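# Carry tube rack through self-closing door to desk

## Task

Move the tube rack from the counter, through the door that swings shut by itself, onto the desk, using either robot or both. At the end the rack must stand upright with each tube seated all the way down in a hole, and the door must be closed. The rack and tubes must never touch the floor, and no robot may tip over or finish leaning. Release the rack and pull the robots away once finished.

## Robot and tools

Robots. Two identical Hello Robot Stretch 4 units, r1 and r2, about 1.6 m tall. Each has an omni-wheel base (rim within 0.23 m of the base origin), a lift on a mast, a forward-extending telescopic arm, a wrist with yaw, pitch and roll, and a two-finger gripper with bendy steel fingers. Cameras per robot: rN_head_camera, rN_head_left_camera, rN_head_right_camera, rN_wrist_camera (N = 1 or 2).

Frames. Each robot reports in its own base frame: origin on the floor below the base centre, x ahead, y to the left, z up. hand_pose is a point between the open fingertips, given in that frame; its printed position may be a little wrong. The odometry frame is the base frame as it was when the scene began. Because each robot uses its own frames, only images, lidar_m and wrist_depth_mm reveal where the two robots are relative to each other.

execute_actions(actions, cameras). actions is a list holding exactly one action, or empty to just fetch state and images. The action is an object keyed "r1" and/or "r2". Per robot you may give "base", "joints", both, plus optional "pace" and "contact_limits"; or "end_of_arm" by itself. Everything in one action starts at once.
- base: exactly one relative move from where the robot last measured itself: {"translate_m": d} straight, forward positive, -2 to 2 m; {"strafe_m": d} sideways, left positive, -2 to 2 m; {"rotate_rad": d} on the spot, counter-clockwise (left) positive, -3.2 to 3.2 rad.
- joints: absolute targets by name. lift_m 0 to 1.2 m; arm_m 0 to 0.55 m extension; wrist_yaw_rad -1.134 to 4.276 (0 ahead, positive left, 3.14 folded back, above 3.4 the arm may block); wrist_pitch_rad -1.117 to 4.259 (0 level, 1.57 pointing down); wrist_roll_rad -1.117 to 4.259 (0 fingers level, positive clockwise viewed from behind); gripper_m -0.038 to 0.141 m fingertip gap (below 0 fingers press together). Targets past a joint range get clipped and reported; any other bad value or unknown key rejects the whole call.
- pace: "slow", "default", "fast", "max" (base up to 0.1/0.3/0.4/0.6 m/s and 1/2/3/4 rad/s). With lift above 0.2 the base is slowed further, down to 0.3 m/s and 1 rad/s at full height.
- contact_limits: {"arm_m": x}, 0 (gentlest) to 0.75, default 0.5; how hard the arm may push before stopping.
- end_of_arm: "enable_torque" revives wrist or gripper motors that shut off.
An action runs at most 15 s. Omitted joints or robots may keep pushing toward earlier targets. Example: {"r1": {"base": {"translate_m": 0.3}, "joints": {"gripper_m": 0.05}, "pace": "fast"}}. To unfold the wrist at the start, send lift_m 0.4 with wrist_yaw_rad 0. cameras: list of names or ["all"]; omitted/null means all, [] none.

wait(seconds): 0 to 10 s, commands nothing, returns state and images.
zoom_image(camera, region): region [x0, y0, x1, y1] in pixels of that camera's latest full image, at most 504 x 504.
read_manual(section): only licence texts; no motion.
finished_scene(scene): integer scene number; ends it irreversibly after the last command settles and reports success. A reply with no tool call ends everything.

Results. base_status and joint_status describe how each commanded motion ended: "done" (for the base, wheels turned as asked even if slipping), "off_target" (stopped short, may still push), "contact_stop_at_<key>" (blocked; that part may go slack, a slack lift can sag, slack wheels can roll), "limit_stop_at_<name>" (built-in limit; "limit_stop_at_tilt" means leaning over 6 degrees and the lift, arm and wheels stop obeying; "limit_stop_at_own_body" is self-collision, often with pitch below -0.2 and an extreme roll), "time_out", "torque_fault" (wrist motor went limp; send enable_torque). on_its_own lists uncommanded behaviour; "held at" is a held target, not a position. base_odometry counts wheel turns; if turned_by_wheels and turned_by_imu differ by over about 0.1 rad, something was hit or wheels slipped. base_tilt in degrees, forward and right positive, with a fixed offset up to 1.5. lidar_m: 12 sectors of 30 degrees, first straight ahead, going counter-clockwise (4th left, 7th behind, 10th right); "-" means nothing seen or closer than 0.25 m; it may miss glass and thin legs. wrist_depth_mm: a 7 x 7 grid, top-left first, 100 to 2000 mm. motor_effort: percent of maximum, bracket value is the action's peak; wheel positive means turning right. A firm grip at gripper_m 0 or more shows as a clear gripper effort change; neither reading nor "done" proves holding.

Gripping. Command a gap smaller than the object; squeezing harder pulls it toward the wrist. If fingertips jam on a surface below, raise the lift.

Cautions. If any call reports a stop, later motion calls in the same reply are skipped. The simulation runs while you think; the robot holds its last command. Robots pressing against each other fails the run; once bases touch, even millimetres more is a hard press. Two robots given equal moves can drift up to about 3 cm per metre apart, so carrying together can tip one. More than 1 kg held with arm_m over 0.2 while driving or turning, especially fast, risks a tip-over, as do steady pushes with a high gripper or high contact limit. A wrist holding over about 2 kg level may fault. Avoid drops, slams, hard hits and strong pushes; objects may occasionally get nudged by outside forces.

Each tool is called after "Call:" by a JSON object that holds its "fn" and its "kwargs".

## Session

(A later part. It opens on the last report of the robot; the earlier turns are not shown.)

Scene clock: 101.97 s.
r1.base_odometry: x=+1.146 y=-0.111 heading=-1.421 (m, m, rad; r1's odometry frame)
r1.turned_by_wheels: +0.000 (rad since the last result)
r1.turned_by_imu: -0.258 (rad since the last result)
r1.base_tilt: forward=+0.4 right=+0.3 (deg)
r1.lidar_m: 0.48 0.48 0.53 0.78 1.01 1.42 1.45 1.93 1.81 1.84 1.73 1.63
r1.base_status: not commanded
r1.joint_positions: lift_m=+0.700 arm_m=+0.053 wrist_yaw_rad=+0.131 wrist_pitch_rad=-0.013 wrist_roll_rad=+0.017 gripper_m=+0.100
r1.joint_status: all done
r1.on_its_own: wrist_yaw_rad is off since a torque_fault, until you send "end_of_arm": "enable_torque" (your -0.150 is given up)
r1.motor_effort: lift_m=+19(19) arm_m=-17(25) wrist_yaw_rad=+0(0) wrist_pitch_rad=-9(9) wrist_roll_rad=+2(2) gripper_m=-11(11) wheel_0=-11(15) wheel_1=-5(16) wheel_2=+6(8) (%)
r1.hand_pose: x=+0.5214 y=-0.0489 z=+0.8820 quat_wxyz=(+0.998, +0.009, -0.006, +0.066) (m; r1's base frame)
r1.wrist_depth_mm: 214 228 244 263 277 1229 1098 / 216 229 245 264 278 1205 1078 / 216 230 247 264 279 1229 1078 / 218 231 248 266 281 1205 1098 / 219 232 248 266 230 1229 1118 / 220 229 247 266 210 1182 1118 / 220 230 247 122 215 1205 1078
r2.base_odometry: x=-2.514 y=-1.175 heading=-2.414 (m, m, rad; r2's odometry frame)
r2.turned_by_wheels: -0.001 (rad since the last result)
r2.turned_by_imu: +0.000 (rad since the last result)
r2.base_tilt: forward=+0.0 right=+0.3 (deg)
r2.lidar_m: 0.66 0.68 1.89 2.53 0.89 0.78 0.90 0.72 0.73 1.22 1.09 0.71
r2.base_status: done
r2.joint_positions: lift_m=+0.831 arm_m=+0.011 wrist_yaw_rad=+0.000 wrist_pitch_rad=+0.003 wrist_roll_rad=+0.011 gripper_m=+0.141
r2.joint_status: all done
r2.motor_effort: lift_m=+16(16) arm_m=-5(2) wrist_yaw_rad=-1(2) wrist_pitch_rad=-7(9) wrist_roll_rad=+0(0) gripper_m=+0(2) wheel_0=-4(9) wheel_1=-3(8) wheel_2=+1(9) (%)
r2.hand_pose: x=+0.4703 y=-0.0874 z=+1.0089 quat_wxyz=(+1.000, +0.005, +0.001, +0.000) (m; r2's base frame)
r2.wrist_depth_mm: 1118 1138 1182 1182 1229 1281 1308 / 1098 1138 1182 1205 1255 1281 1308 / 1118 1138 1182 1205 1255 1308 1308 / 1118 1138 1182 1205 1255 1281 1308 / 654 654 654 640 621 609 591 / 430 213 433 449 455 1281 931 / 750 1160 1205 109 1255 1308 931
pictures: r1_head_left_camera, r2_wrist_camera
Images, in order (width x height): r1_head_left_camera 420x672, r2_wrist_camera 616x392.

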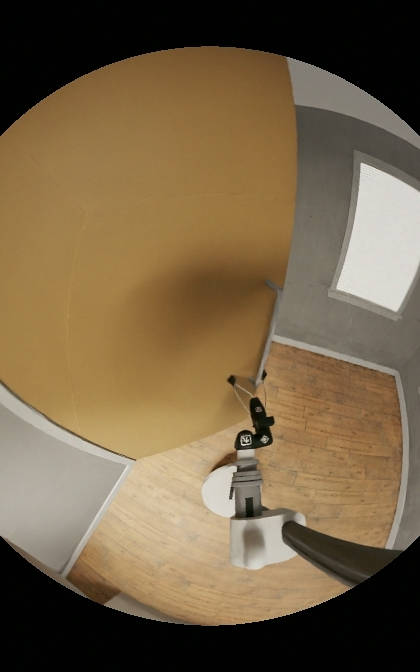

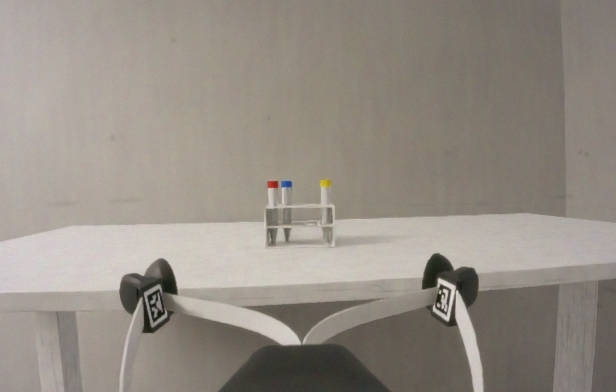

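The right fingertip is still hooked on the handle; re-enabling the wrist and unhooking.

Call:
{"fn": "execute_actions", "kwargs": {"actions": [{"r1":{"end_of_arm":"enable_torque"}}], "cameras": []}}

Call:
{"fn": "execute_actions", "kwargs": {"actions": [{"r1":{"joints":{"gripper_m":0.141,"wrist_yaw_rad":0.03}}}], "cameras": []}}

Call:
{"fn": "wait", "kwargs": {"seconds": 6}}

Scene clock: 102.63 s.
r1.base_odometry: x=+1.146 y=-0.111 heading=-1.421 (m, m, rad; r1's odometry frame)
r1.turned_by_wheels: +0.000 (rad since the last result)
r1.turned_by_imu: +0.000 (rad since the last result)
r1.base_tilt: forward=+0.5 right=+0.3 (deg)
r1.lidar_m: 0.49 0.47 0.54 0.79 1.04 1.42 1.46 1.93 1.81 1.82 1.72 1.64
r1.base_status: not commanded
r1.joint_positions: lift_m=+0.700 arm_m=+0.053 wrist_yaw_rad=+0.131 wrist_pitch_rad=-0.013 wrist_roll_rad=+0.017 gripper_m=+0.100
r1.joint_status: not commanded
r1.end_of_arm: enable_torque: each motor that was off is on again
r1.on_its_own: wrist_yaw_rad is held at +0.131, not at your -0.150, since a torque_fault
r1.motor_effort: lift_m=+19(19) arm_m=-17(17) wrist_yaw_rad=+0(1) wrist_pitch_rad=-8(8) wrist_roll_rad=+2(2) gripper_m=-10(8) wheel_0=-12(12) wheel_1=-5(5) wheel_2=+6(6) (%)
r1.hand_pose: x=+0.5214 y=-0.0489 z=+0.8820 quat_wxyz=(+0.998, +0.009, -0.006, +0.066) (m; r1's base frame)
r1.wrist_depth_mm: 214 229 244 263 277 1229 1098 / 215 229 246 264 278 1205 1098 / 216 229 246 264 279 1229 1098 / 218 231 248 266 282 1229 1098 / 219 232 248 266 229 1205 1078 / 220 229 246 267 210 1229 1118 / 220 231 247 122 215 1182 1078
r2.base_odometry: x=-2.514 y=-1.175 heading=-2.414 (m, m, rad; r2's odometry frame)
r2.turned_by_wheels: +0.000 (rad since the last result)
r2.turned_by_imu: +0.000 (rad since the last result)
r2.base_tilt: forward=+0.0 right=+0.3 (deg)
r2.lidar_m: 0.66 0.67 1.88 2.53 0.90 0.79 0.90 0.73 0.73 1.22 1.06 0.71
r2.base_status: not commanded
r2.joint_positions: lift_m=+0.831 arm_m=+0.011 wrist_yaw_rad=+0.000 wrist_pitch_rad=+0.003 wrist_roll_rad=+0.011 gripper_m=+0.141
r2.joint_status: not commanded
r2.motor_effort: lift_m=+16(16) arm_m=-5(5) wrist_yaw_rad=-1(0) wrist_pitch_rad=-9(9) wrist_roll_rad=+0(0) gripper_m=+6(2) wheel_0=-4(4) wheel_1=-3(3) wheel_2=+1(0) (%)
r2.hand_pose: x=+0.4703 y=-0.0874 z=+1.0089 quat_wxyz=(+1.000, +0.005, +0.001, +0.000) (m; r2's base frame)
r2.wrist_depth_mm: 1118 1138 1182 1205 1229 1255 1308 / 1118 1118 1182 1205 1255 1281 1308 / 1118 1138 1182 1229 1255 1281 1308 / 1118 1160 1182 1205 1229 1255 1308 / 654 654 654 647 627 609 585 / 430 213 436 445 455 1281 931 / 750 1160 1205 109 1281 1308 946
pictures: none
No camera images: the call's "cameras" was empty. Leave "cameras" out to get every camera's image.

Scene clock: 104.07 s.
r1.base_odometry: x=+1.146 y=-0.111 heading=-1.421 (m, m, rad; r1's odometry frame)
r1.turned_by_wheels: +0.001 (rad since the last result)
r1.turned_by_imu: +0.001 (rad since the last result)
r1.base_tilt: forward=+0.4 right=+0.2 (deg)
r1.lidar_m: 0.71 0.63 0.62 0.78 1.03 1.41 1.47 1.93 1.80 1.83 1.72 1.64
r1.base_status: not commanded
r1.joint_positions: lift_m=+0.700 arm_m=+0.052 wrist_yaw_rad=+0.030 wrist_pitch_rad=-0.014 wrist_roll_rad=+0.017 gripper_m=+0.141
r1.joint_status: all done
r1.motor_effort: lift_m=+19(19) arm_m=-10(17) wrist_yaw_rad=-2(8) wrist_pitch_rad=-7(10) wrist_roll_rad=+2(2) gripper_m=+1(11) wheel_0=+2(12) wheel_1=+0(5) wheel_2=+0(6) (%)
r1.hand_pose: x=+0.5136 y=-0.0786 z=+0.8823 quat_wxyz=(+1.000, +0.009, -0.007, +0.015) (m; r1's base frame)
r1.wrist_depth_mm: 382 427 480 1499 1366 1205 1118 / 382 433 492 1537 1336 1205 1118 / 384 436 496 1499 1336 1229 1118 / 389 439 500 1499 1366 1229 1118 / 392 430 504 1464 1366 1205 1118 / 389 418 477 1499 1308 1205 1138 / 392 433 504 123 1366 1182 1118
r2.base_odometry: x=-2.514 y=-1.175 heading=-2.414 (m, m, rad; r2's odometry frame)
r2.turned_by_wheels: +0.000 (rad since the last result)
r2.turned_by_imu: +0.000 (rad since the last result)
r2.base_tilt: forward=+0.0 right=+0.3 (deg)
r2.lidar_m: 0.66 0.67 1.90 2.53 0.89 0.80 0.83 0.72 0.72 1.23 1.08 0.72
r2.base_status: not commanded
r2.joint_positions: lift_m=+0.831 arm_m=+0.011 wrist_yaw_rad=+0.000 wrist_pitch_rad=+0.003 wrist_roll_rad=+0.011 gripper_m=+0.141
r2.joint_status: not commanded
r2.motor_effort: lift_m=+16(16) arm_m=-5(6) wrist_yaw_rad=-1(0) wrist_pitch_rad=-9(9) wrist_roll_rad=+0(0) gripper_m=+1(0) wheel_0=-4(4) wheel_1=-3(3) wheel_2=+0(1) (%)
r2.hand_pose: x=+0.4703 y=-0.0874 z=+1.0089 quat_wxyz=(+1.000, +0.005, +0.001, +0.000) (m; r2's base frame)
r2.wrist_depth_mm: 1098 1138 1182 1205 1229 1255 1281 / 1118 1138 1182 1182 1229 1281 1308 / 1118 1138 1182 1205 1229 1281 1308 / 1118 1160 1182 1205 1255 1281 1281 / 661 661 661 647 621 603 585 / 427 213 436 449 455 1281 946 / 750 1160 1205 109 1281 1308 931
pictures: none
No camera images: the call's "cameras" was empty. Leave "cameras" out to get every camera's image.

Scene clock: 110.07 s.
r1.base_odometry: x=+1.146 y=-0.111 heading=-1.421 (m, m, rad; r1's odometry frame)
r1.turned_by_wheels: +0.000 (rad since the last result)
r1.turned_by_imu: +0.001 (rad since the last result)
r1.base_tilt: forward=+0.4 right=+0.2 (deg)
r1.lidar_m: 1.27 0.85 0.78 0.79 1.04 1.42 1.46 1.93 1.80 1.84 1.74 1.64
r1.base_status: not commanded
r1.joint_positions: lift_m=+0.700 arm_m=+0.052 wrist_yaw_rad=+0.030 wrist_pitch_rad=-0.014 wrist_roll_rad=+0.017 gripper_m=+0.141
r1.joint_status: all done
r1.motor_effort: lift_m=+19(19) arm_m=-10(17) wrist_yaw_rad=-2(8) wrist_pitch_rad=-5(10) wrist_roll_rad=+2(2) gripper_m=+1(11) wheel_0=+2(12) wheel_1=+0(5) wheel_2=+0(6) (%)
r1.hand_pose: x=+0.5136 y=-0.0786 z=+0.8823 quat_wxyz=(+1.000, +0.009, -0.007, +0.015) (m; r1's base frame)
r1.wrist_depth_mm: 699 854 1182 1464 1336 1229 1098 / 707 854 1182 1430 1336 1205 1118 / 715 866 1205 1464 1336 1229 1138 / 715 878 1205 1537 1366 1182 1138 / 723 854 1229 1499 1308 1229 1138 / 723 809 1098 1464 1308 1182 1138 / 723 866 1160 124 1366 1205 1118
r2.base_odometry: x=-2.514 y=-1.175 heading=-2.414 (m, m, rad; r2's odometry frame)
r2.turned_by_wheels: +0.000 (rad since the last result)
r2.turned_by_imu: +0.001 (rad since the last result)
r2.base_tilt: forward=+0.0 right=+0.3 (deg)
r2.lidar_m: 0.66 0.67 1.89 2.53 0.87 0.68 0.63 0.63 0.72 1.22 1.06 0.72
r2.base_status: not commanded
r2.joint_positions: lift_m=+0.831 arm_m=+0.011 wrist_yaw_rad=+0.000 wrist_pitch_rad=+0.003 wrist_roll_rad=+0.011 gripper_m=+0.141
r2.joint_status: not commanded
r2.motor_effort: lift_m=+16(16) arm_m=-5(6) wrist_yaw_rad=+1(0) wrist_pitch_rad=-8(9) wrist_roll_rad=+0(0) gripper_m=+0(0) wheel_0=-4(4) wheel_1=-3(3) wheel_2=+1(1) (%)
r2.hand_pose: x=+0.4703 y=-0.0874 z=+1.0089 quat_wxyz=(+1.000, +0.005, +0.001, +0.000) (m; r2's base frame)
r2.wrist_depth_mm: 1098 1118 1160 1205 1229 1255 1308 / 1098 1138 1182 1205 1229 1281 1281 / 1118 1160 1182 1205 1229 1281 1308 / 1118 1138 1182 1205 1255 1281 1308 / 661 654 654 647 634 603 591 / 430 213 436 449 455 1281 946 / 750 1160 1205 109 1281 1281 946
wait: 6.00 s; at rest by 0.27 s
pictures: r1_head_camera, r1_head_left_camera, r1_head_right_camera, r1_wrist_camera, r2_head_camera, r2_head_left_camera, r2_head_right_camera, r2_wrist_camera
Images, in order (width x height): r1_head_camera 420x560, r1_head_left_camera 420x672, r1_head_right_camera 420x672, r1_wrist_camera 616x392, r2_head_camera 420x560, r2_head_left_camera 420x672, r2_head_right_camera 420x672, r2_wrist_camera 616x392.

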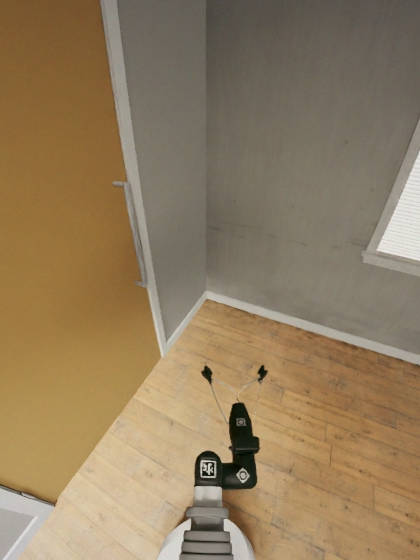

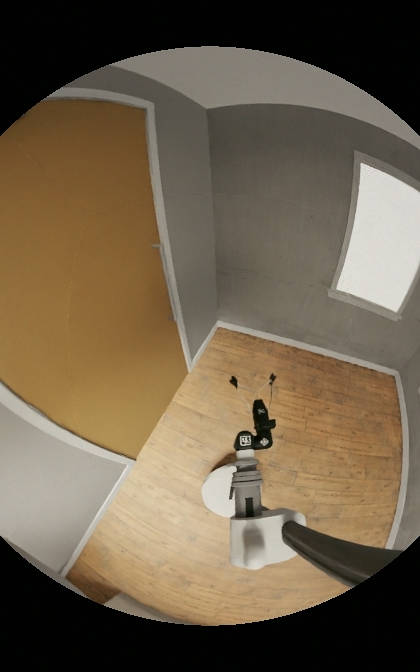

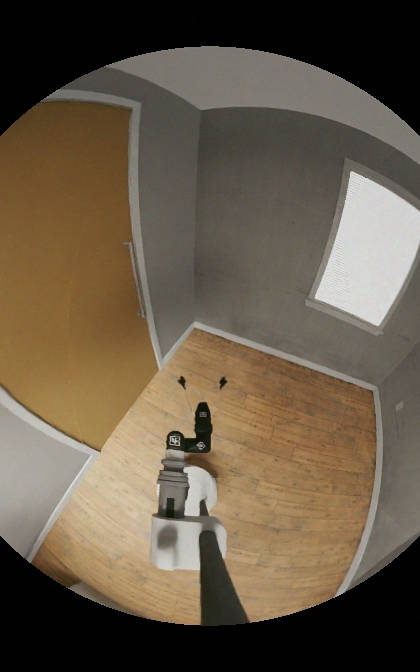

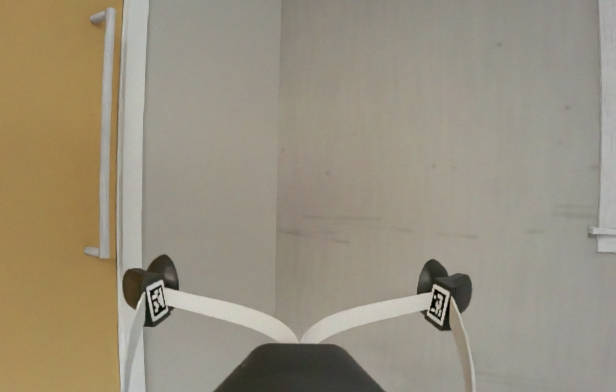

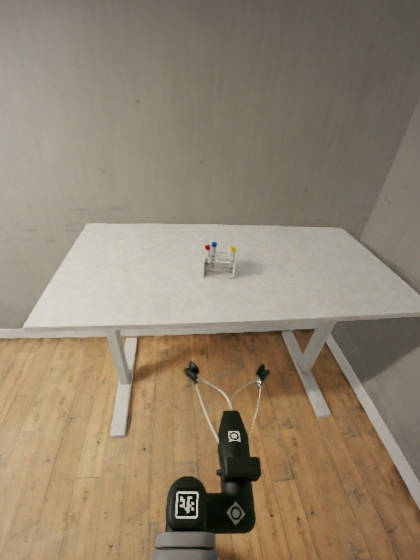

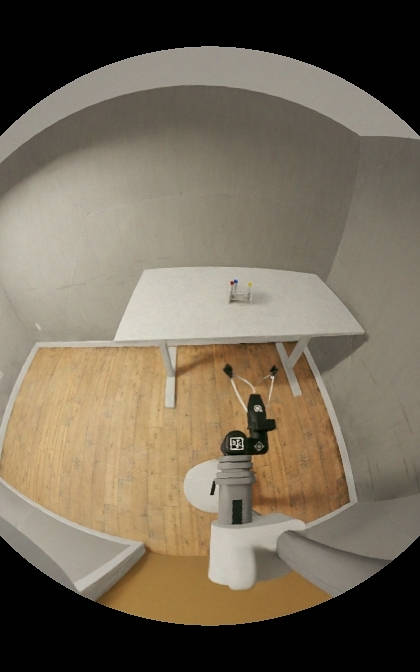

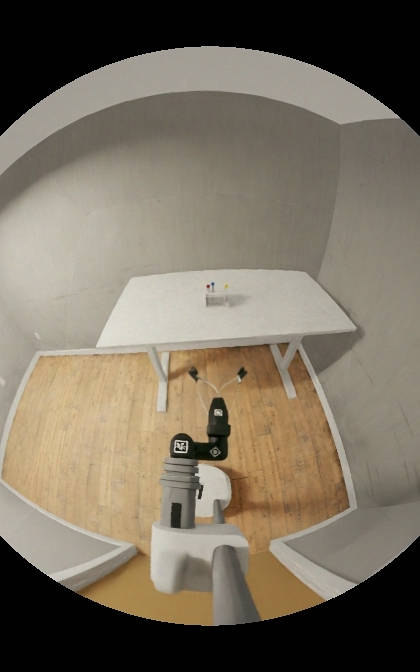

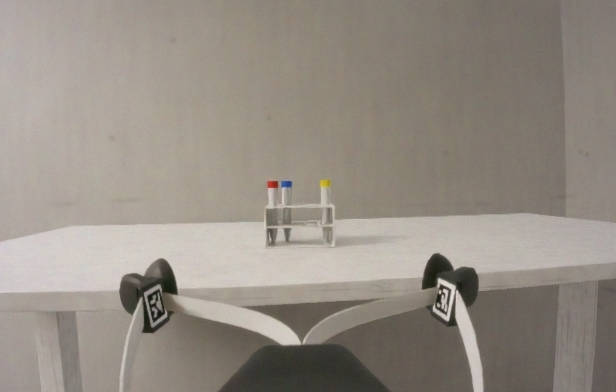

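Call:
{"fn": "finished_scene", "kwargs": {"scene": 1}}

The scene is finished: the task was done.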